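## Task

A small 25-key keyboard rests unfastened on the table, keys facing the arm's base, running from C3 on the left (seen from the base) to C5 on the right. Sound exactly D#3, E4, G#4, C#3 in that order and nothing else. A key counts only when pressed most of the way down, and it must rise most of the way before it can count again; a note repeated back to back must be struck twice. Any wrong key, two keys sounding together, or any extra note after the last one means failure. There is no signal that a note sounded. At the end the hand must not be holding the keyboard, and the result must not depend on the robot holding anything; release and pull the hand away.

## Robot and tools

Robot: one six-joint arm carrying a five-finger right hand. Cameras: cam_high, cam_low, cam_wrist, each 504x504 pixels.

Scene frame: origin on the table top directly under the arm's base, +z up, +y to the left when looking along +x. The state line reports the hand point's position (metres) and orientation (quat wxyz) plus velocities in this frame; the printed position may be slightly off, more so at long reach.

Hand point: a spot fixed to the palm, 0.05 m in front of it, where index pad and thumb tip would meet in a pinch. Its own axes: +z along the straightened fingers, +y out of the palm, +x across the palm away from the thumb. Straight fingers extend 0.06 to 0.07 m past the point along +z. Across the palm the hand spans 0.08 m on the little-finger side; on the thumb side 0.02 m if the thumb is turned in front of the palm, up to 0.09 m otherwise. A wrist bracket on the little-finger side reaches 0.11 m across and 0.03 m past the point along +y and can collide with things. Tilting the hand shifts the point slightly.

execute_actions: argument actions is a list with zero or one item; optional pictures (boolean). An empty list just returns the state. An item {"rows": [...], "steps": n} runs n control steps (1 to 15, each 1/30 s, default 15); each row covers one step and the final row repeats to fill the count. An item with only {"steps": n} (up to 300) is a wait counted from the previous result, reply time included.

Each row has 14 numbers, all in [-1, 1], in this order: dx, dy, dz, rx, ry, rz, little, ring, middle, index, thumb_bend, thumb_turn, force_limit, speed.
- dx..rz are an offset, not a pose: a target displacement in the hand point's own axes, measured from the hand point pose in the latest result that showed it (or from the current robot position if no such result yet, or for later calls inside the same reply). Every row in a call is measured from that same base, not from the preceding row. 1.0 equals 0.6 m for dx/dy/dz and 180 degrees for the rotation; rx, ry, rz form a single rotation vector. All zeros is not a pause: it pulls the hand back to the base pose.
- little, ring, middle, index: absolute finger targets, +1 straight, -1 curled into the palm. thumb_bend: +1 straight, -1 fully bent. thumb_turn: +1 beside the palm, -1 across in front of it. A pinch is roughly index -0.22, thumb_bend -0.75, thumb_turn -0.57.
- force_limit: closing stops when fingertip load reaches it, linear from about 0 N at -1 to 10 N at +1 (15 N for the two thumb motors); it does not limit opening. speed: linear from nearly zero at -1 to full at +1 (full travel 0.6 s). Close at -0.9 or slower for gentle contact.
A motor only starts when its target changes by at least 0.01; it then locks at its target or its force limit. Resending the same values maintains a grip.

move: target is one 14-number row as above (offset from the same base). It drives the hand point in a straight line toward that pose over 0.5 to 10 s (cut off at 10 s), taking the shorter rotation. speed in m/s, 0.002 to 0.5, default 0.25; rotation capped at twice that in rad/s. stop_force (optional, 13 to 80 N, not before 0.2 s of scene time) halts the path when the wrist sensor sees that much extra push opposing the motion for 2 steps; the hand then backs to where it was 2 steps earlier. Use it with very slow speed when pressing onto something firm; omit it when moving away from a surface you are pressing on, or when turning the hand. The result adds a move: line: done, contact, held, off_target, moving or fault, limits such as paced or held, and the remaining distance to target.

wait: seconds, 0 to 10; sends nothing new.
zoom_image: camera name and region [x0, y0, x1, y1] in pixels, at most 504 by 504; returns a closer view of that camera's latest image.
show_instructions: no arguments; shows reference pages.
finished_scene: scene (1 or 2); ends that scene irreversibly and gives the next task. Replying without any tool call ends everything.

Result lines: state pose and velocities; Wrist force and Wrist torque [x y z] on the hand axes (offset up to about 5.5 N, noise up to 3.4 N, saturates near 100 N; pressing reads as a force back into the arm; "no reading" is normal early); hand_measured, hand_stopped_by (moving, target, force, stalled, fault), hand_load_n (positive means pushed open), hand_force_limit, hand_speed; "pose unreachable" and HELD mark steps the clearance check changed or blocked; "Hand target" is the pose now being driven toward; MOTOR HOT warns from 70 °C, braking at 85 °C.

Motion limits: each step the commanded pose is clipped to 100 mm and 16 degrees from the measured pose, and commands lag about 0.17 s. A large move may fall short; check the pose and send the remainder. Joint ranges: elbow 0.000 to 3.142 rad, pan -3.142 to 3.142, others -6.283 to 6.283.

Avoid: the arm is stiff, so aiming even slightly past a firm contact can trigger a fault; joint torque over its limit (pan and lift 297, elbow 135, wrists 48.6 N m) or 150 N on any part stops the arm for 10 s. Approach keys slowly from above with a single fingertip, press only one key, lift clear before the next, and avoid brushing neighbours or shoving the loose keyboard. Never push anything off the table, and do not leave the hand grasping the keyboard.

Each tool is called after "Request:" as name(argument=value, ...) on one line, values as JSON.

Reference images:

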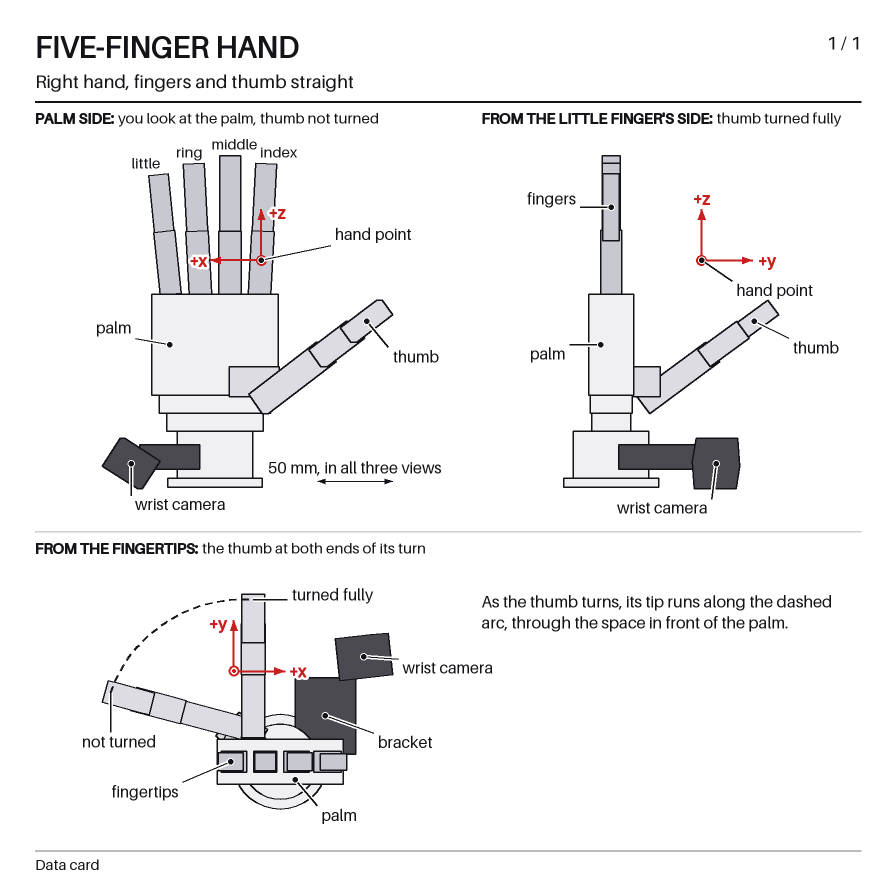

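## Session

I'll start by looking at the current state of the scene.

Request:
execute_actions(actions=[])

Scene clock: 0.00 s of 6000.00 s.
end_effector_position=(+0.2080, -0.3041, +0.2111) hand_measured=(+1.000, +1.000, +1.000, +1.000, +1.000, +1.000) hand_load_n=(+0.0, +0.0, +0.0, +0.0, +0.0, +0.0) hand_stopped_by=(target, target, target, target, target, target) hand_force_limit=0.00 hand_speed=-0.80 end_effector_quat_wxyz=(-0.035, +0.184, +0.902, +0.389) end_effector_velocity=(-0.000, -0.001, -0.000) end_effector_angular_velocity=(-0.001, -0.000, -0.001)
Joint positions: [-1.667 -1.059  2.082  1.363  1.542 -2.832]
Joint velocities: [-0.001  0.    -0.001  0.    -0.    -0.   ]
Motor temperatures (°C, as the motors report them): [28 26 28 33 31 30]
Wrist force (N, on the end effector, along its own x y z axes, offset not removed): no reading
Wrist torque (N m, same axes, about the end effector's origin, offset not removed): no reading
Hand target: +0.208, -0.304, +0.211; -0.035, +0.184, +0.902, +0.389

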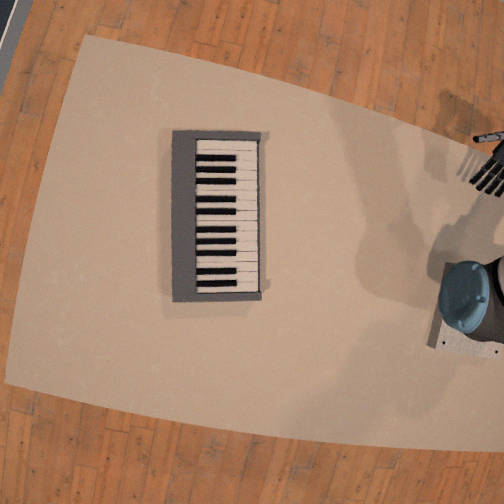

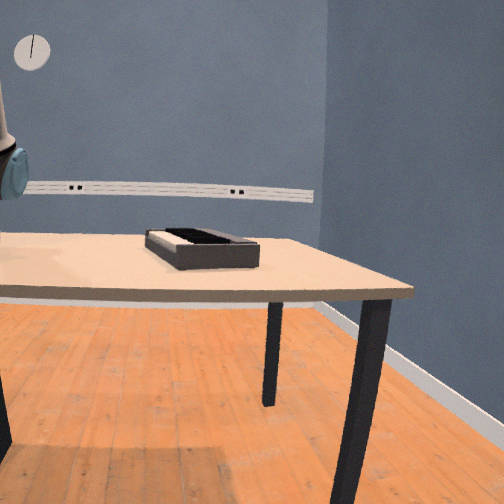

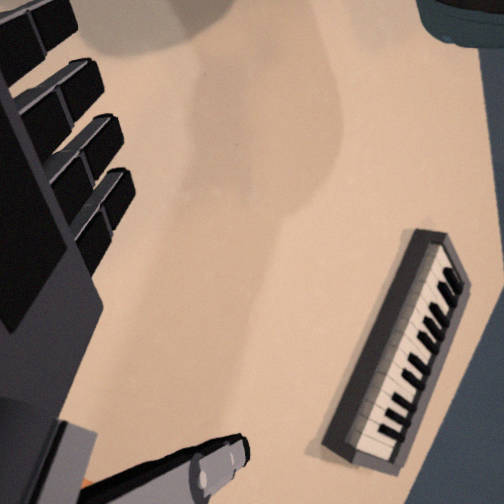

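Request:
move(target=[-0.3273, 0.4288, 0.3545, 0.335, -0.0126, -0.7326, -1, -1, -1, 0.7, 1, 1, 0.0, 0.0], speed=0.3)

Scene clock: 124.80 s of 6000.00 s.
end_effector_position=(+0.5005, -0.0500, +0.1996) hand_measured=(-1.000, -1.000, -1.000, +0.700, +1.000, +1.000) hand_load_n=(+0.0, +0.0, +0.0, +0.0, +0.0, +0.0) hand_stopped_by=(target, target, target, target, target, target) hand_force_limit=0.00 hand_speed=0.00 end_effector_quat_wxyz=(-0.266, +0.735, -0.586, +0.213) end_effector_velocity=(+0.001, +0.003, -0.001) end_effector_angular_velocity=(-0.003, -0.005, +0.009)
Joint positions: [-0.758 -1.561  2.195  0.489  1.004 -3.97 ]
Joint velocities: [ 0.005 -0.     0.003 -0.007 -0.002 -0.003]
Motor temperatures (°C, as the motors report them): [28 26 28 33 31 30]
Wrist force (N, on the end effector, along its own x y z axes, offset not removed): [-1.7 -0.4 0.0]
Wrist torque (N m, same axes, about the end effector's origin, offset not removed): [0.41 0.44 -0.29]
Hand target: +0.501, -0.050, +0.200; -0.266, +0.735, -0.585, +0.214
Off the commanded pose: 0.001 m, 0 deg.
After step 90, 117.00 s passed at rest.
move: done

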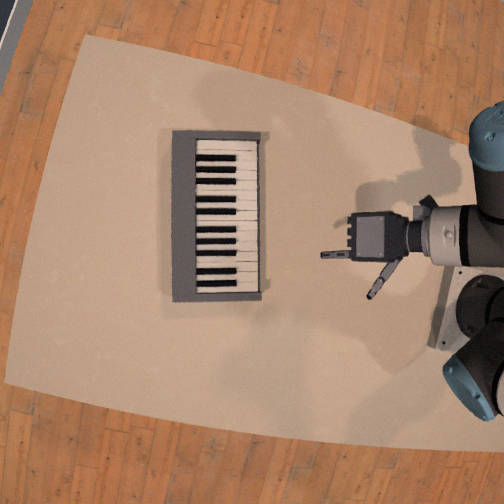

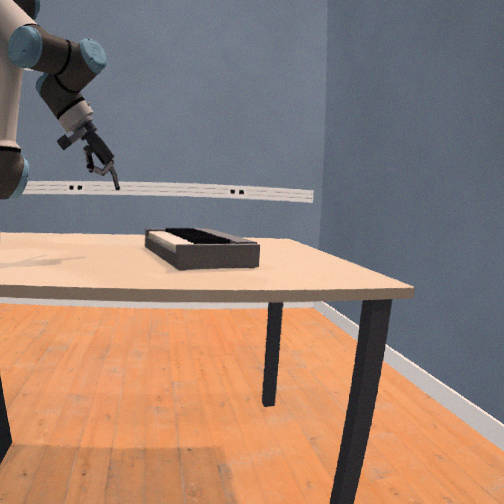

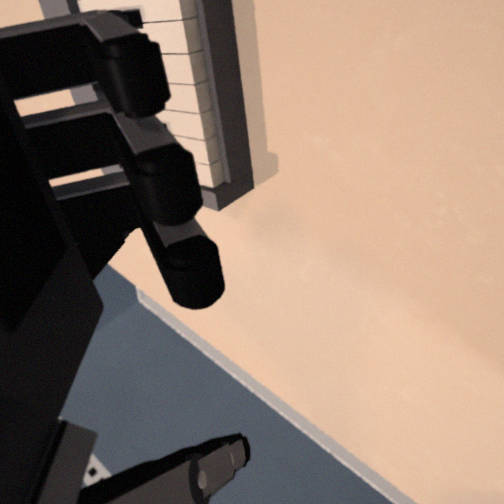

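Request:
zoom_image(camera="cam_high", region=[150, 110, 400, 320])

Request:
zoom_image(camera="cam_low", region=[30, 100, 290, 290])

Region (150, 110, 400, 320) of cam_high's 504x504 image, scaled by 2.016, with more detail than that image has; it fills the top 423 rows of this view, and the rest is white.

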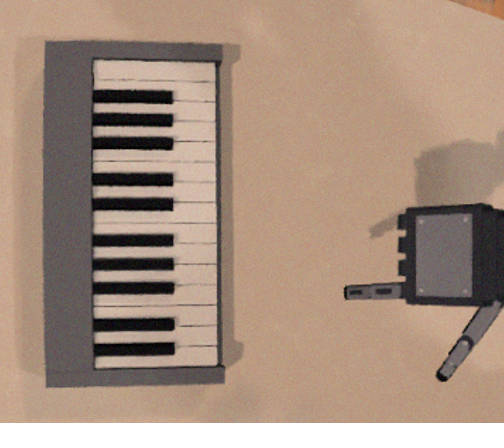

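Region (30, 100, 290, 290) of cam_low's 504x504 image, scaled by 1.938, with more detail than that image has; it fills the top 368 rows of this view, and the rest is white.

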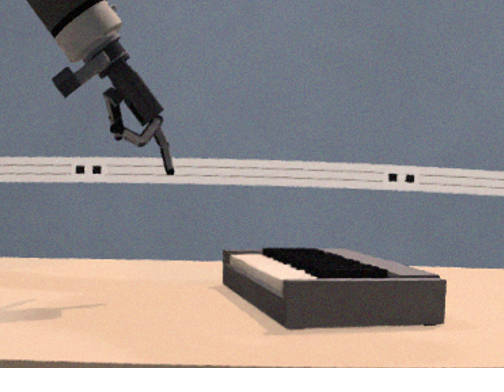

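Request:
move(target=[-0.06, -0.1313, 0.2843, 0, 0, 0, -1, -1, -1, 0.7, 1, 1, 0.0, 0.0], speed=0.15)

Request:
zoom_image(camera="cam_high", region=[150, 110, 400, 320])

Request:
zoom_image(camera="cam_low", region=[30, 100, 290, 290])

Scene clock: 199.83 s of 6000.00 s.
end_effector_position=(+0.6580, +0.0228, +0.1193) hand_measured=(-1.000, -1.000, -1.000, +0.700, +1.000, +1.000) hand_load_n=(+0.0, +0.0, +0.0, +0.0, +0.0, +0.0) hand_stopped_by=(target, target, target, target, target, target) hand_force_limit=0.00 hand_speed=0.00 end_effector_quat_wxyz=(-0.266, +0.735, -0.586, +0.213) end_effector_velocity=(+0.002, +0.001, -0.001) end_effector_angular_velocity=(-0.000, +0.001, +0.000)
Joint positions: [-0.418 -1.274  1.987  0.255  1.176 -3.638]
Joint velocities: [ 0.003  0.003 -0.003 -0.001  0.002  0.002]
Motor temperatures (°C, as the motors report them): [28 26 28 33 31 30]
Wrist force (N, on the end effector, along its own x y z axes, offset not removed): [1.4 -0.2 -0.8]
Wrist torque (N m, same axes, about the end effector's origin, offset not removed): [0.30 -0.11 -0.08]
Hand target: +0.658, +0.023, +0.119; -0.266, +0.735, -0.586, +0.213
Off the commanded pose: 0.000 m, 0 deg.
After step 90, 70.17 s passed at rest.
move: done

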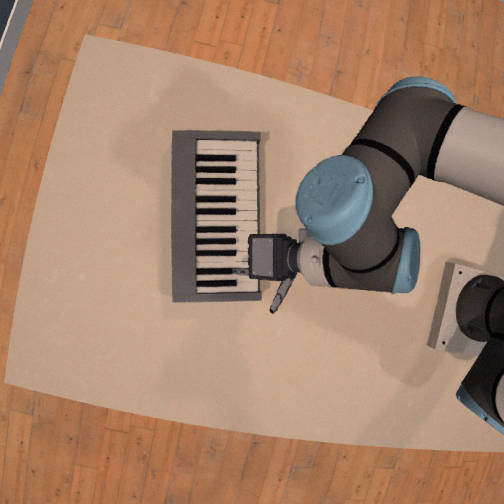

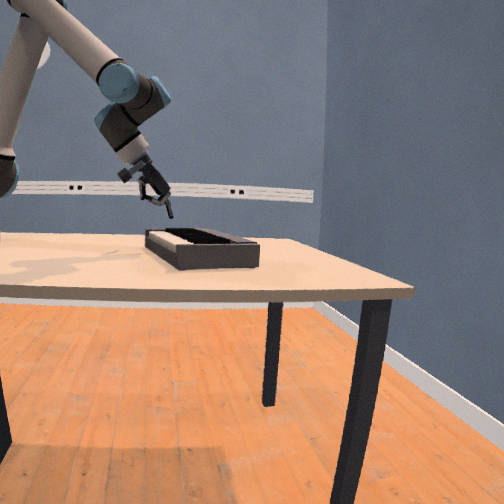

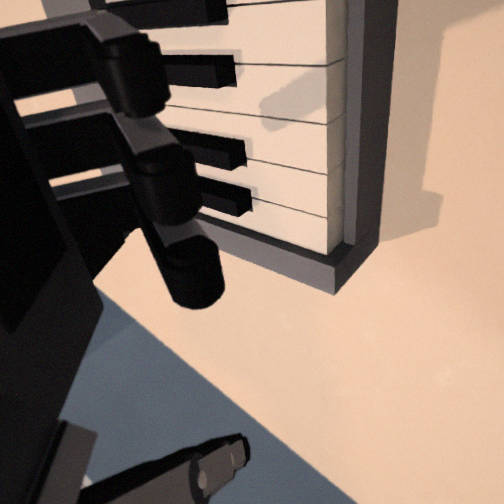

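Region (150, 110, 400, 320) of cam_high's 504x504 image, scaled by 2.016, with more detail than that image has; it fills the top 423 rows of this view, and the rest is white.

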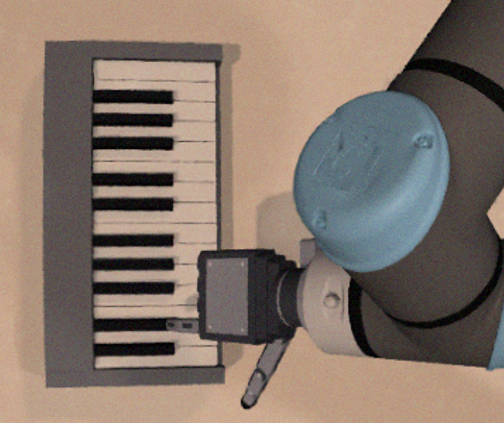

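Region (30, 100, 290, 290) of cam_low's 504x504 image, scaled by 1.938, with more detail than that image has; it fills the top 368 rows of this view, and the rest is white.

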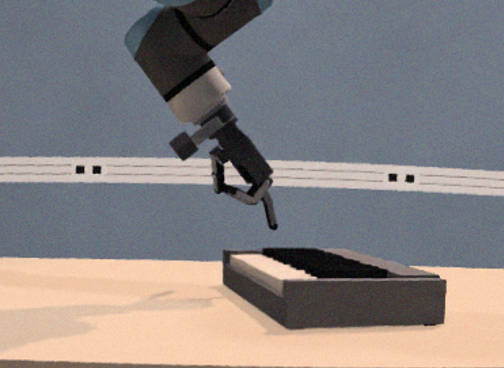

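Request:
move(target=[-0.0033, -0.00946, 0.04058, 0, 0, 0, -1, -1, -1, 0.7, 1, 1, 0.0, 0.0], speed=0.05)

Request:
zoom_image(camera="cam_high", region=[180, 230, 300, 310])

Request:
zoom_image(camera="cam_low", region=[120, 170, 270, 275])

Scene clock: 232.33 s of 6000.00 s.
end_effector_position=(+0.6769, +0.0291, +0.1044) hand_measured=(-1.000, -1.000, -1.000, +0.700, +1.000, +1.000) hand_load_n=(+0.0, +0.0, +0.0, +0.0, +0.0, +0.0) hand_stopped_by=(target, target, target, target, target, target) hand_force_limit=0.00 hand_speed=0.00 end_effector_quat_wxyz=(-0.266, +0.735, -0.586, +0.213) end_effector_velocity=(+0.002, -0.001, -0.002) end_effector_angular_velocity=(-0.001, -0.000, -0.002)
Joint positions: [-0.393 -1.233  1.959  0.233  1.191 -3.615]
Joint velocities: [ 0.001  0.004 -0.003 -0.002  0.002  0.001]
Motor temperatures (°C, as the motors report them): [28 26 28 33 31 30]
Wrist force (N, on the end effector, along its own x y z axes, offset not removed): [2.4 -1.6 3.2]
Wrist torque (N m, same axes, about the end effector's origin, offset not removed): [-0.10 -0.34 0.04]
Hand target: +0.677, +0.029, +0.104; -0.266, +0.735, -0.586, +0.213
Off the commanded pose: 0.000 m, 0 deg.
After step 90, 28.60 s passed at rest.
move: done

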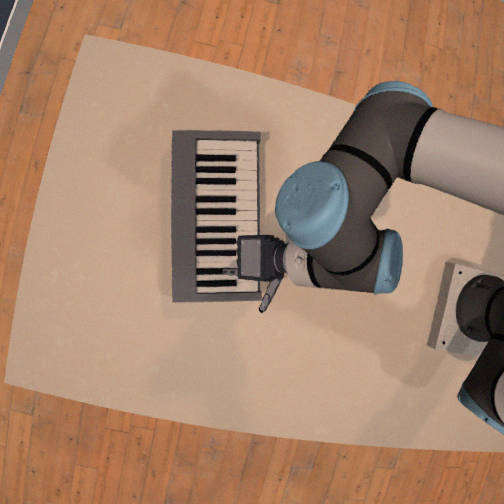

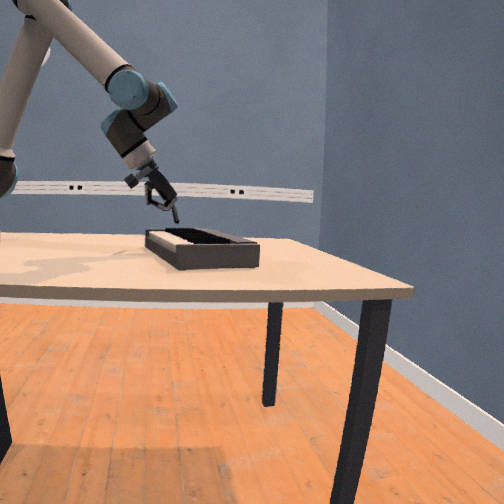

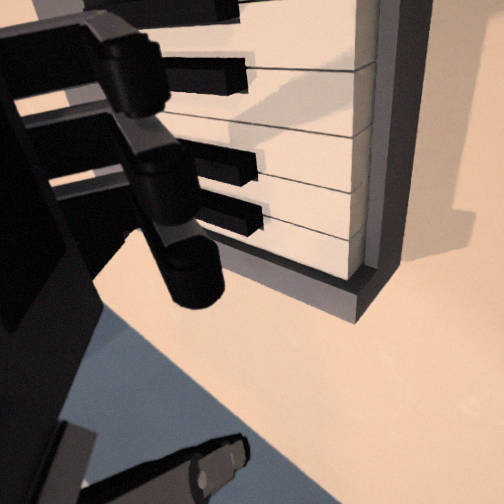

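Region (180, 230, 300, 310) of cam_high's 504x504 image, scaled by 4.200, with more detail than that image has.

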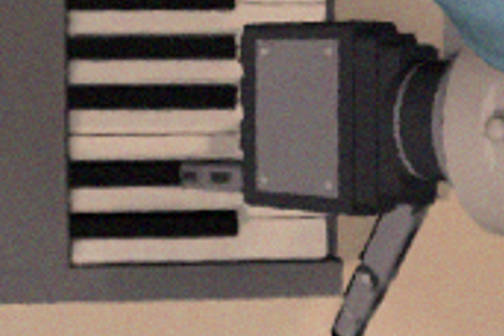

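Region (120, 170, 270, 275) of cam_low's 504x504 image, scaled by 3.360, with more detail than that image has; it fills the top 353 rows of this view, and the rest is white.

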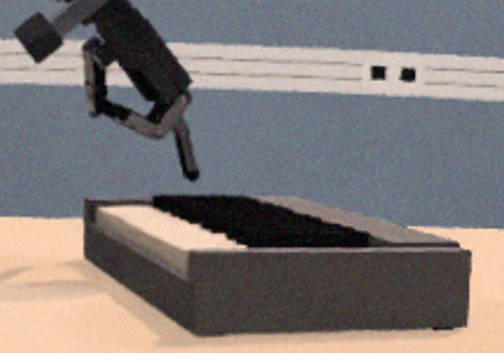

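Request:
move(target=[0, 0.0107, 0.01277, 0, 0, 0, -1, -1, -1, 0.7, 1, 1, 0.0, 0.0], speed=0.03)

Request:
zoom_image(camera="cam_high", region=[180, 230, 300, 310])

Request:
zoom_image(camera="cam_low", region=[120, 170, 270, 275])

Scene clock: 252.37 s of 6000.00 s.
end_effector_position=(+0.6769, +0.0291, +0.0947) hand_measured=(-1.000, -1.000, -1.000, +0.700, +1.000, +1.000) hand_load_n=(+0.0, +0.0, +0.0, +0.0, +0.0, +0.0) hand_stopped_by=(target, target, target, target, target, target) hand_force_limit=0.00 hand_speed=0.00 end_effector_quat_wxyz=(-0.266, +0.735, -0.586, +0.213) end_effector_velocity=(+0.002, +0.000, -0.002) end_effector_angular_velocity=(-0.000, -0.001, +0.001)
Joint positions: [-0.393 -1.221  1.965  0.216  1.191 -3.615]
Joint velocities: [ 0.001  0.004 -0.001 -0.005  0.     0.   ]
Motor temperatures (°C, as the motors report them): [28 26 28 33 31 30]
Wrist force (N, on the end effector, along its own x y z axes, offset not removed): [-0.6 0.0 1.3]
Wrist torque (N m, same axes, about the end effector's origin, offset not removed): [0.29 0.22 -0.16]
Hand target: +0.677, +0.029, +0.094; -0.266, +0.735, -0.586, +0.213
Off the commanded pose: 0.000 m, 0 deg.
After step 90, 16.27 s passed at rest.
move: done

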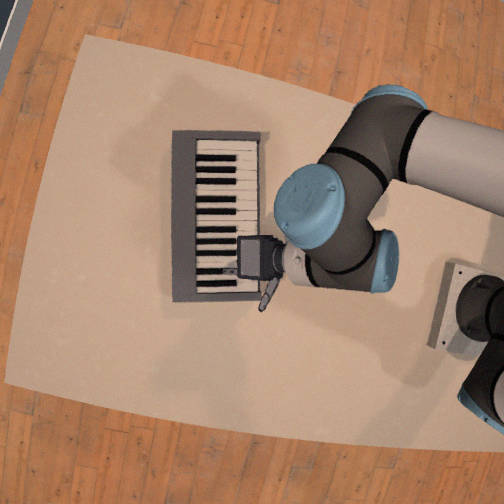

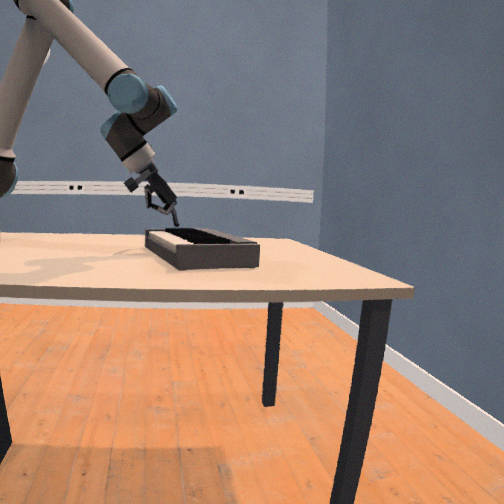

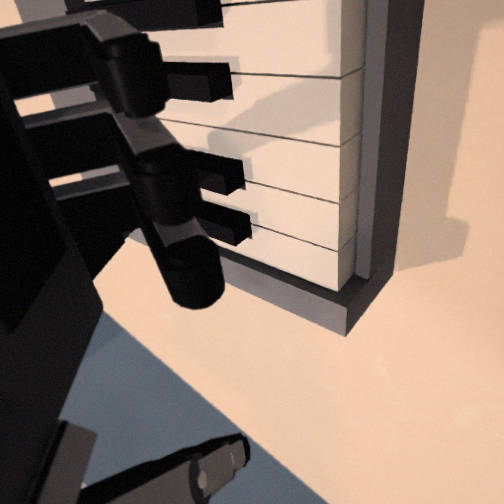

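Region (180, 230, 300, 310) of cam_high's 504x504 image, scaled by 4.200, with more detail than that image has.

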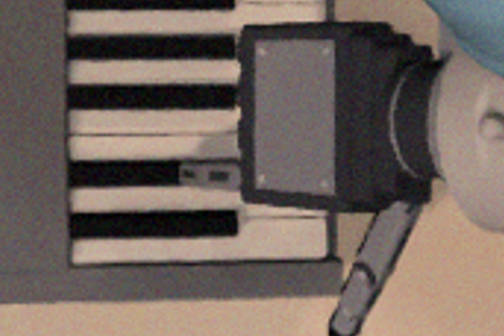

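Region (120, 170, 270, 275) of cam_low's 504x504 image, scaled by 3.360, with more detail than that image has; it fills the top 353 rows of this view, and the rest is white.

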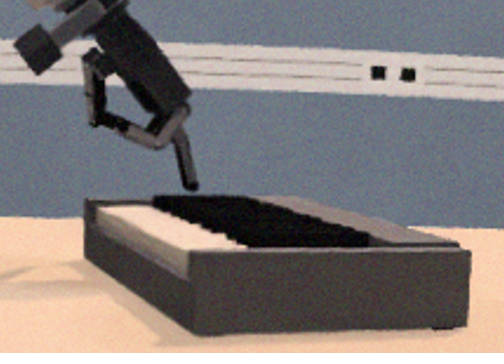

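Request:
execute_actions(actions=[{"rows": [[0, 0.00107, 0.00128, 0, 0, 0, -1, -1, -1, 0.7, 1, 1, 0.0, 0.0], [0, 0.00214, 0.00255, 0, 0, 0, -1, -1, -1, 0.7, 1, 1, 0.0, 0.0], [0, 0.00322, 0.00383, 0, 0, 0, -1, -1, -1, 0.7, 1, 1, 0.0, 0.0], [0, 0.00429, 0.00511, 0, 0, 0, -1, -1, -1, 0.7, 1, 1, 0.0, 0.0], [0, 0.00536, 0.00638, 0, 0, 0, -1, -1, -1, 0.7, 1, 1, 0.0, 0.0], [0, 0.00643, 0.00766, 0, 0, 0, -1, -1, -1, 0.7, 1, 1, 0.0, 0.0]], "steps": 15}])

Request:
zoom_image(camera="cam_low", region=[120, 170, 270, 275])

Scene clock: 268.30 s of 6000.00 s.
end_effector_position=(+0.6769, +0.0289, +0.0890) hand_measured=(-1.000, -1.000, -1.000, +0.700, +1.000, +1.000) hand_load_n=(+0.0, +0.0, +0.0, +0.0, +0.0, +0.0) hand_stopped_by=(target, target, target, target, target, target) hand_force_limit=0.00 hand_speed=0.00 end_effector_quat_wxyz=(-0.266, +0.735, -0.586, +0.213) end_effector_velocity=(+0.000, +0.000, -0.002) end_effector_angular_velocity=(-0.000, -0.001, +0.000)
Joint positions: [-0.393 -1.214  1.968  0.205  1.191 -3.615]
Joint velocities: [ 0.     0.002  0.002 -0.005 -0.     0.   ]
Motor temperatures (°C, as the motors report them): [28 26 28 33 31 30]
Wrist force (N, on the end effector, along its own x y z axes, offset not removed): [-2.3 -0.6 1.2]
Wrist torque (N m, same axes, about the end effector's origin, offset not removed): [0.27 0.41 -0.33]
Hand target: +0.677, +0.029, +0.089; -0.266, +0.735, -0.586, +0.213
Off the commanded pose: 0.000 m, 0 deg.
Steps of this call (steps 1 to 90: nothing new was sent; then 12.43 s passed at rest; steps 91 to 105: all 15 steps of this action). Readings (end_effector_position | what the end effector reports):
91: (+0.6769, +0.0290, +0.0944) | hand_measured=(-1.000, -1.000, -1.000, +0.700, +1.000, +1.000) hand_load_n=(+0.0, +0.0, +0.0, +0.0, +0.0, +0.0) hand_stopped_by=(target, target, target, target, target, target) hand_force_limit=0.00 hand_speed=0.00
92: (+0.6769, +0.0290, +0.0943) | hand_measured=(-1.000, -1.000, -1.000, +0.700, +1.000, +1.000) hand_load_n=(+0.0, +0.0, +0.0, +0.0, +0.0, +0.0) hand_stopped_by=(target, target, target, target, target, target) hand_force_limit=0.00 hand_speed=0.00
94: (+0.6769, +0.0290, +0.0936) | hand_measured=(-1.000, -1.000, -1.000, +0.700, +1.000, +1.000) hand_load_n=(+0.0, +0.0, +0.0, +0.0, +0.0, +0.0) hand_stopped_by=(target, target, target, target, target, target) hand_force_limit=0.00 hand_speed=0.00
98: (+0.6769, +0.0290, +0.0909) | hand_measured=(-1.000, -1.000, -1.000, +0.700, +1.000, +1.000) hand_load_n=(+0.0, +0.0, +0.0, +0.0, +0.0, +0.0) hand_stopped_by=(target, target, target, target, target, target) hand_force_limit=0.00 hand_speed=0.00
105: the state above

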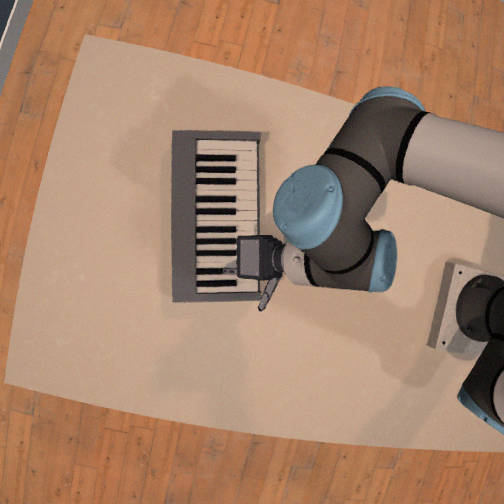

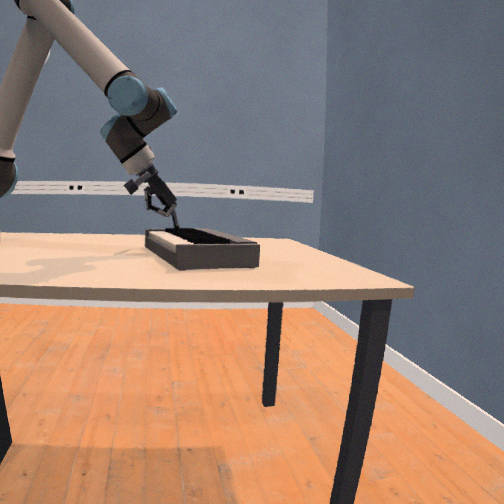

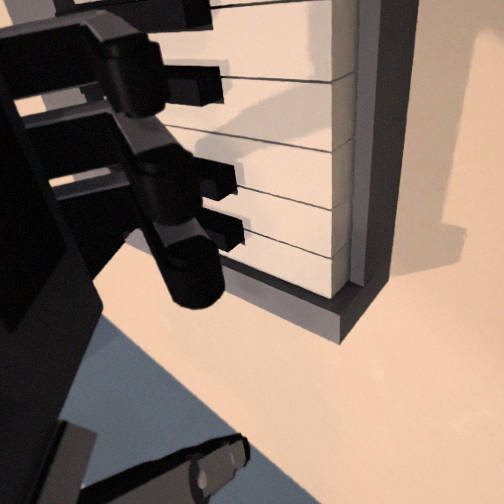

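Region (120, 170, 270, 275) of cam_low's 504x504 image, scaled by 3.360, with more detail than that image has; it fills the top 353 rows of this view, and the rest is white.

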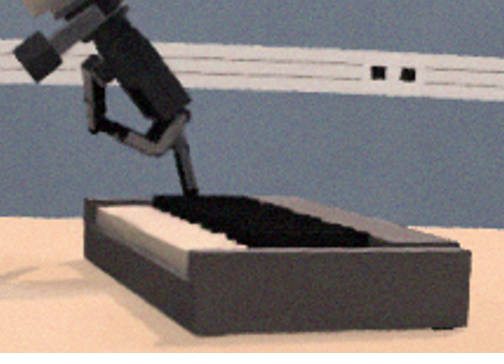

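Request:
execute_actions(actions=[{"rows": [[0, 0.00054, 0.00064, 0, 0, 0, -1, -1, -1, 0.7, 1, 1, 0.0, 0.0], [0, 0.00107, 0.00128, 0, 0, 0, -1, -1, -1, 0.7, 1, 1, 0.0, 0.0], [0, 0.00161, 0.00191, 0, 0, 0, -1, -1, -1, 0.7, 1, 1, 0.0, 0.0], [0, 0.00214, 0.00255, 0, 0, 0, -1, -1, -1, 0.7, 1, 1, 0.0, 0.0], [0, 0.00268, 0.00319, 0, 0, 0, -1, -1, -1, 0.7, 1, 1, 0.0, 0.0], [0, 0.00322, 0.00383, 0, 0, 0, -1, -1, -1, 0.7, 1, 1, 0.0, 0.0], [0, 0.00375, 0.00447, 0, 0, 0, -1, -1, -1, 0.7, 1, 1, 0.0, 0.0], [0, 0.00429, 0.00511, 0, 0, 0, -1, -1, -1, 0.7, 1, 1, 0.0, 0.0], [0, 0.00482, 0.00575, 0, 0, 0, -1, -1, -1, 0.7, 1, 1, 0.0, 0.0], [0, 0.00536, 0.00638, 0, 0, 0, -1, -1, -1, 0.7, 1, 1, 0.0, 0.0]], "steps": 15}])

Scene clock: 282.43 s of 6000.00 s.
end_effector_position=(+0.6769, +0.0290, +0.0845) hand_measured=(-1.000, -1.000, -1.000, +0.700, +1.000, +1.000) hand_load_n=(+0.0, +0.0, +0.0, -0.5, +0.0, +0.0) hand_stopped_by=(target, target, target, target, target, target) hand_force_limit=0.00 hand_speed=0.00 end_effector_quat_wxyz=(-0.266, +0.735, -0.586, +0.213) end_effector_velocity=(-0.000, +0.001, -0.005) end_effector_angular_velocity=(+0.000, -0.000, +0.001)
Joint positions: [-0.393 -1.209  1.971  0.197  1.191 -3.615]
Joint velocities: [ 0.001  0.006  0.003 -0.009 -0.     0.   ]
Motor temperatures (°C, as the motors report them): [28 26 28 33 31 30]
Wrist force (N, on the end effector, along its own x y z axes, offset not removed): [-0.6 -1.0 2.3]
Wrist torque (N m, same axes, about the end effector's origin, offset not removed): [0.07 0.11 -0.20]
Hand target: +0.677, +0.029, +0.084; -0.266, +0.735, -0.586, +0.213
Off the commanded pose: 0.001 m, 0 deg.
Steps of this call (steps 1 to 90: nothing new was sent; then 10.63 s passed at rest; steps 91 to 105: all 15 steps of this action). Readings (end_effector_position | what the end effector reports):
91: (+0.6769, +0.0291, +0.0887) | hand_measured=(-1.000, -1.000, -1.000, +0.700, +1.000, +1.000) hand_load_n=(+0.0, +0.0, +0.0, +0.0, +0.0, +0.0) hand_stopped_by=(target, target, target, target, target, target) hand_force_limit=0.00 hand_speed=0.00
92: (+0.6769, +0.0291, +0.0887) | hand_measured=(-1.000, -1.000, -1.000, +0.700, +1.000, +1.000) hand_load_n=(+0.0, +0.0, +0.0, +0.0, +0.0, +0.0) hand_stopped_by=(target, target, target, target, target, target) hand_force_limit=0.00 hand_speed=0.00
94: (+0.6769, +0.0290, +0.0884) | hand_measured=(-1.000, -1.000, -1.000, +0.700, +1.000, +1.000) hand_load_n=(+0.0, +0.0, +0.0, +0.0, +0.0, +0.0) hand_stopped_by=(target, target, target, target, target, target) hand_force_limit=0.00 hand_speed=0.00
98: (+0.6769, +0.0290, +0.0870) | hand_measured=(-1.000, -1.000, -1.000, +0.700, +1.000, +1.000) hand_load_n=(+0.0, +0.0, +0.0, -0.5, +0.0, +0.0) hand_stopped_by=(target, target, target, target, target, target) hand_force_limit=0.00 hand_speed=0.00
105: the state above

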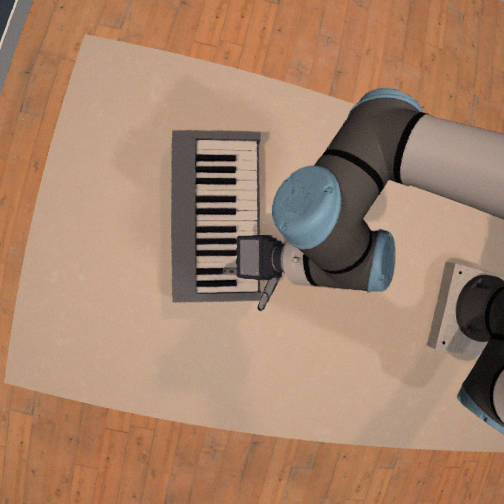

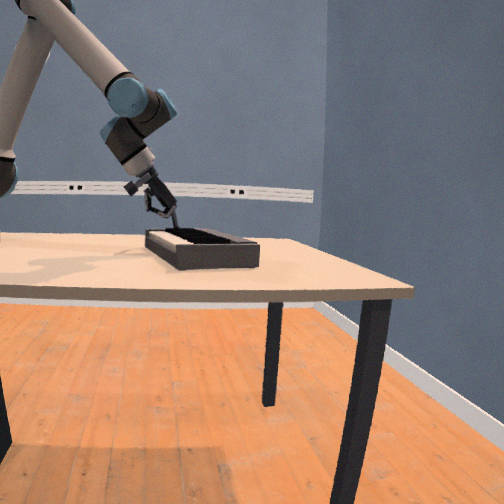

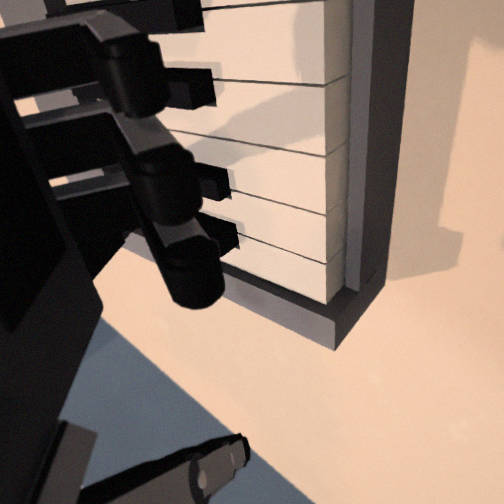

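Request:
execute_actions(actions=[{"rows": [[0, 0.0008, 0.00096, 0, 0, 0, -1, -1, -1, 0.7, 1, 1, 0.0, 0.0], [0, 0.00107, 0.00128, 0, 0, 0, -1, -1, -1, 0.7, 1, 1, 0.0, 0.0], [0, 0.00134, 0.0016, 0, 0, 0, -1, -1, -1, 0.7, 1, 1, 0.0, 0.0], [0, 0.00161, 0.00191, 0, 0, 0, -1, -1, -1, 0.7, 1, 1, 0.0, 0.0], [0, 0.00188, 0.00223, 0, 0, 0, -1, -1, -1, 0.7, 1, 1, 0.0, 0.0], [0, 0.00214, 0.00255, 0, 0, 0, -1, -1, -1, 0.7, 1, 1, 0.0, 0.0]], "steps": 15}])

Request:
zoom_image(camera="cam_wrist", region=[120, 40, 360, 280])

Scene clock: 316.97 s of 6000.00 s.
end_effector_position=(+0.6769, +0.0289, +0.0826) hand_measured=(-1.000, -1.000, -1.000, +0.700, +1.000, +1.000) hand_load_n=(+0.0, +0.0, +0.0, -0.5, +0.0, +0.0) hand_stopped_by=(target, target, target, target, target, target) hand_force_limit=0.00 hand_speed=0.00 end_effector_quat_wxyz=(-0.266, +0.735, -0.586, +0.213) end_effector_velocity=(-0.000, -0.000, -0.000) end_effector_angular_velocity=(-0.001, -0.000, +0.000)
Joint positions: [-0.393 -1.206  1.972  0.194  1.191 -3.615]
Joint velocities: [-0.    -0.     0.001 -0.001 -0.    -0.001]
Motor temperatures (°C, as the motors report them): [28 26 28 33 31 30]
Wrist force (N, on the end effector, along its own x y z axes, offset not removed): [-0.8 -0.6 -3.8]
Wrist torque (N m, same axes, about the end effector's origin, offset not removed): [0.68 0.34 -0.14]
Hand target: +0.677, +0.029, +0.082; -0.266, +0.735, -0.586, +0.213
Off the commanded pose: 0.000 m, 0 deg.
Steps of this call (steps 1 to 90: nothing new was sent; then 31.03 s passed at rest; steps 91 to 105: all 15 steps of this action). Readings (end_effector_position | what the end effector reports):
91: (+0.6769, +0.0289, +0.0840) | hand_measured=(-1.000, -1.000, -1.000, +0.700, +1.000, +1.000) hand_load_n=(+0.0, +0.0, +0.0, -0.5, +0.0, +0.0) hand_stopped_by=(target, target, target, target, target, target) hand_force_limit=0.00 hand_speed=0.00
92: (+0.6769, +0.0289, +0.0839) | hand_measured=(-1.000, -1.000, -1.000, +0.700, +1.000, +1.000) hand_load_n=(+0.0, +0.0, +0.0, -0.5, +0.0, +0.0) hand_stopped_by=(target, target, target, target, target, target) hand_force_limit=0.00 hand_speed=0.00
94: (+0.6769, +0.0289, +0.0838) | hand_measured=(-1.000, -1.000, -1.000, +0.700, +1.000, +1.000) hand_load_n=(+0.0, +0.0, +0.0, -0.5, +0.0, +0.0) hand_stopped_by=(target, target, target, target, target, target) hand_force_limit=0.00 hand_speed=0.00
98: (+0.6769, +0.0289, +0.0831) | hand_measured=(-1.000, -1.000, -1.000, +0.700, +1.000, +1.000) hand_load_n=(+0.0, +0.0, +0.0, -0.5, +0.0, +0.0) hand_stopped_by=(target, target, target, target, target, target) hand_force_limit=0.00 hand_speed=0.00
105: the state above

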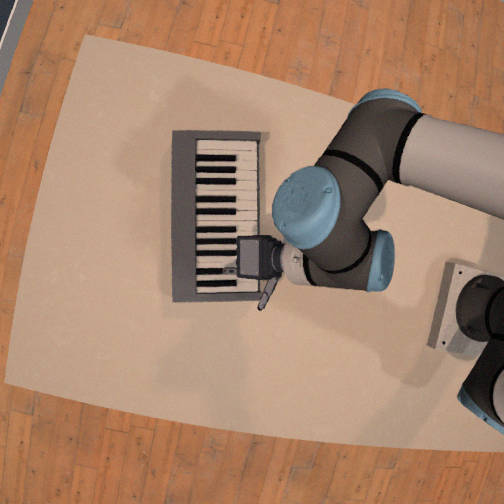

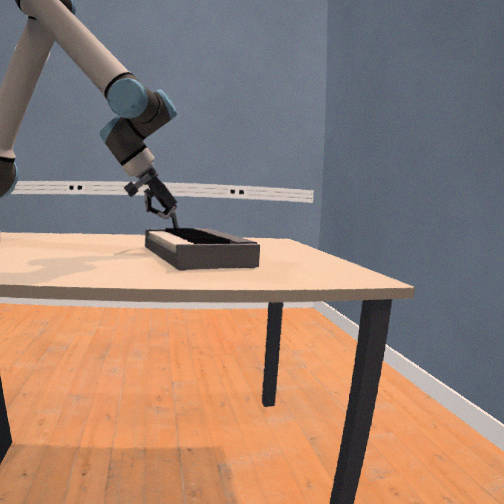

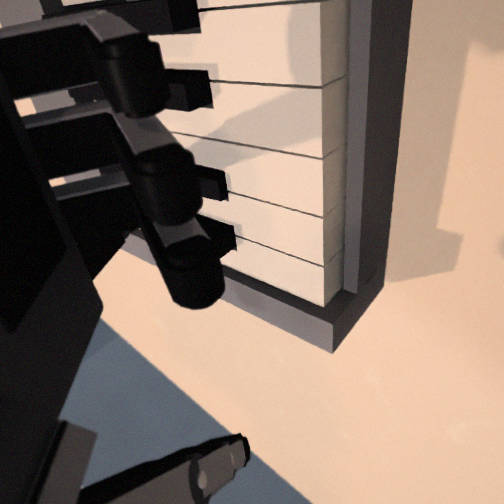

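Region (120, 40, 360, 280) of cam_wrist's 504x504 image, scaled by 2.100, with more detail than that image has.

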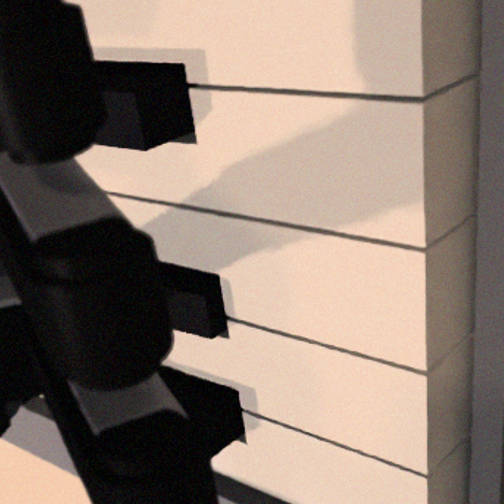

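Request:
execute_actions(actions=[{"rows": [[0, 0.00027, 0.00032, 0, 0, 0, -1, -1, -1, 0.7, 1, 1, 0.0, 0.0], [0, 0.00054, 0.00064, 0, 0, 0, -1, -1, -1, 0.7, 1, 1, 0.0, 0.0], [0, 0.0008, 0.00096, 0, 0, 0, -1, -1, -1, 0.7, 1, 1, 0.0, 0.0], [0, 0.00107, 0.00128, 0, 0, 0, -1, -1, -1, 0.7, 1, 1, 0.0, 0.0]], "steps": 15}])

Request:
zoom_image(camera="cam_wrist", region=[120, 40, 360, 280])

Scene clock: 325.57 s of 6000.00 s.
end_effector_position=(+0.6769, +0.0290, +0.0816) hand_measured=(-1.000, -1.000, -1.000, +0.700, +1.000, +1.000) hand_load_n=(+0.0, +0.0, +0.0, +0.0, +0.0, +0.0) hand_stopped_by=(target, target, target, target, target, target) hand_force_limit=0.00 hand_speed=0.00 end_effector_quat_wxyz=(-0.266, +0.735, -0.586, +0.213) end_effector_velocity=(-0.001, +0.001, -0.001) end_effector_angular_velocity=(+0.000, +0.001, +0.002)
Joint positions: [-0.393 -1.205  1.972  0.192  1.191 -3.615]
Joint velocities: [ 0.002  0.001  0.001 -0.     0.     0.   ]
Motor temperatures (°C, as the motors report them): [28 26 28 33 31 30]
Wrist force (N, on the end effector, along its own x y z axes, offset not removed): [0.4 -9.6 -21.5]
Wrist torque (N m, same axes, about the end effector's origin, offset not removed): [1.43 0.12 -0.14]
Hand target: +0.677, +0.029, +0.082; -0.266, +0.735, -0.586, +0.213
Off the commanded pose: 0.000 m, 0 deg.
Steps of this call (steps 1 to 90: nothing new was sent; then 5.10 s passed at rest; steps 91 to 105: all 15 steps of this action). Readings (end_effector_position | what the end effector reports):
91: (+0.6769, +0.0290, +0.0825) | hand_measured=(-1.000, -1.000, -1.000, +0.700, +1.000, +1.000) hand_load_n=(+0.0, +0.0, +0.0, -0.5, +0.0, +0.0) hand_stopped_by=(target, target, target, target, target, target) hand_force_limit=0.00 hand_speed=0.00
92: (+0.6768, +0.0290, +0.0825) | hand_measured=(-1.000, -1.000, -1.000, +0.700, +1.000, +1.000) hand_load_n=(+0.0, +0.0, +0.0, -0.5, +0.0, +0.0) hand_stopped_by=(target, target, target, target, target, target) hand_force_limit=0.00 hand_speed=0.00
94: (+0.6769, +0.0290, +0.0823) | hand_measured=(-1.000, -1.000, -1.000, +0.700, +1.000, +1.000) hand_load_n=(+0.0, +0.0, +0.0, -0.5, +0.0, +0.0) hand_stopped_by=(target, target, target, target, target, target) hand_force_limit=0.00 hand_speed=0.00
98: (+0.6769, +0.0290, +0.0819) | hand_measured=(-1.000, -1.000, -1.000, +0.700, +1.000, +1.000) hand_load_n=(+0.0, +0.0, +0.0, +0.0, +0.0, +0.0) hand_stopped_by=(target, target, target, target, target, target) hand_force_limit=0.00 hand_speed=0.00
105: the state above

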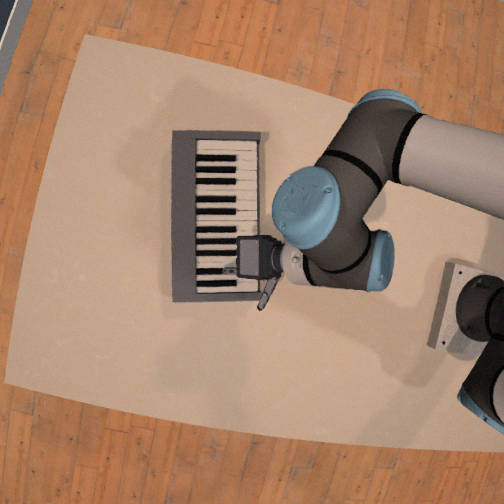

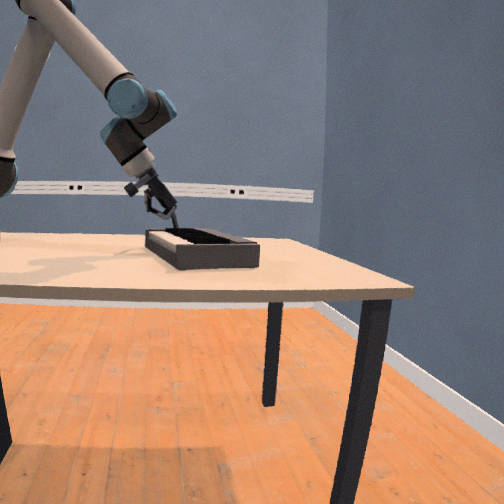

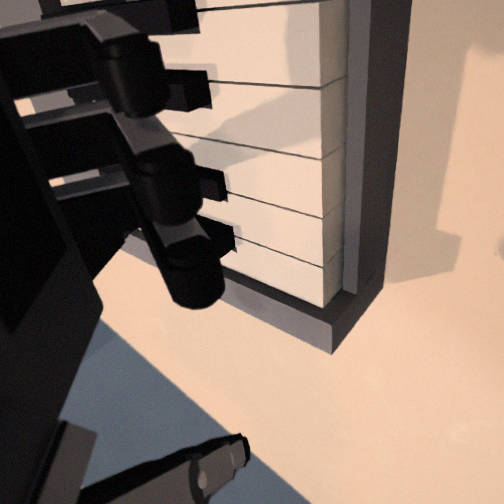

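Region (120, 40, 360, 280) of cam_wrist's 504x504 image, scaled by 2.100, with more detail than that image has.

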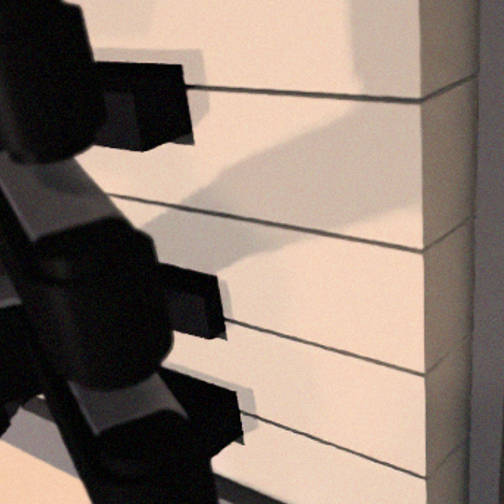

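Request:
move(target=[0, -0.02143, -0.02553, 0, 0, 0, -1, -1, -1, 0.7, 1, 1, 0.0, 0.0], speed=0.04)

Request:
zoom_image(camera="cam_high", region=[160, 120, 310, 310])

Scene clock: 340.07 s of 6000.00 s.
end_effector_position=(+0.6769, +0.0290, +0.1014) hand_measured=(-1.000, -1.000, -1.000, +0.700, +1.000, +1.000) hand_load_n=(+0.0, +0.0, +0.0, +0.0, +0.0, +0.0) hand_stopped_by=(target, target, target, target, target, target) hand_force_limit=0.00 hand_speed=0.00 end_effector_quat_wxyz=(-0.266, +0.735, -0.586, +0.213) end_effector_velocity=(+0.001, -0.000, +0.003) end_effector_angular_velocity=(-0.000, -0.002, +0.000)
Joint positions: [-0.393 -1.229  1.961  0.227  1.191 -3.615]
Joint velocities: [ 0.    -0.003 -0.003  0.004 -0.     0.001]
Motor temperatures (°C, as the motors report them): [28 26 28 33 31 30]
Wrist force (N, on the end effector, along its own x y z axes, offset not removed): [2.2 -3.2 1.8]
Wrist torque (N m, same axes, about the end effector's origin, offset not removed): [-0.23 -0.24 -0.10]
Hand target: +0.677, +0.029, +0.102; -0.266, +0.735, -0.586, +0.213
Off the commanded pose: 0.000 m, 0 deg.
After step 90, 10.60 s passed at rest.
move: done

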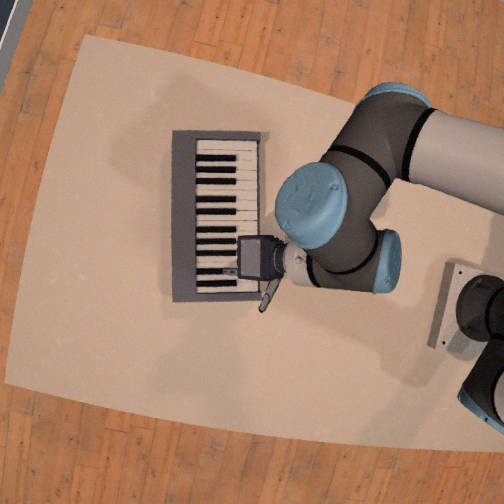

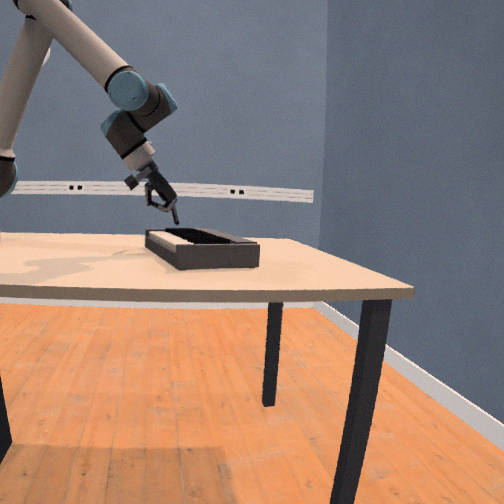

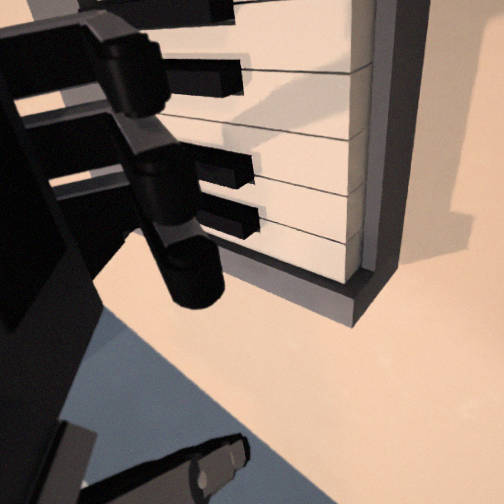

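Region (160, 120, 310, 310) of cam_high's 504x504 image, scaled by 2.653, with more detail than that image has; it fills the left 398 columns of this view, and the rest is white.

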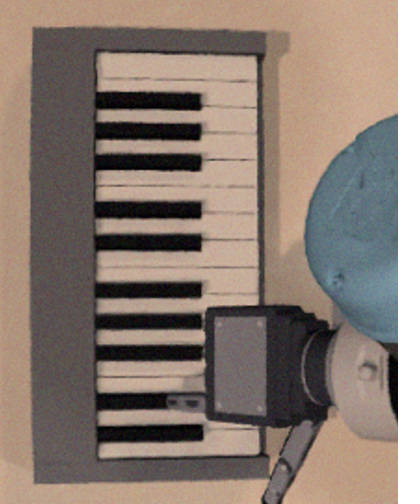

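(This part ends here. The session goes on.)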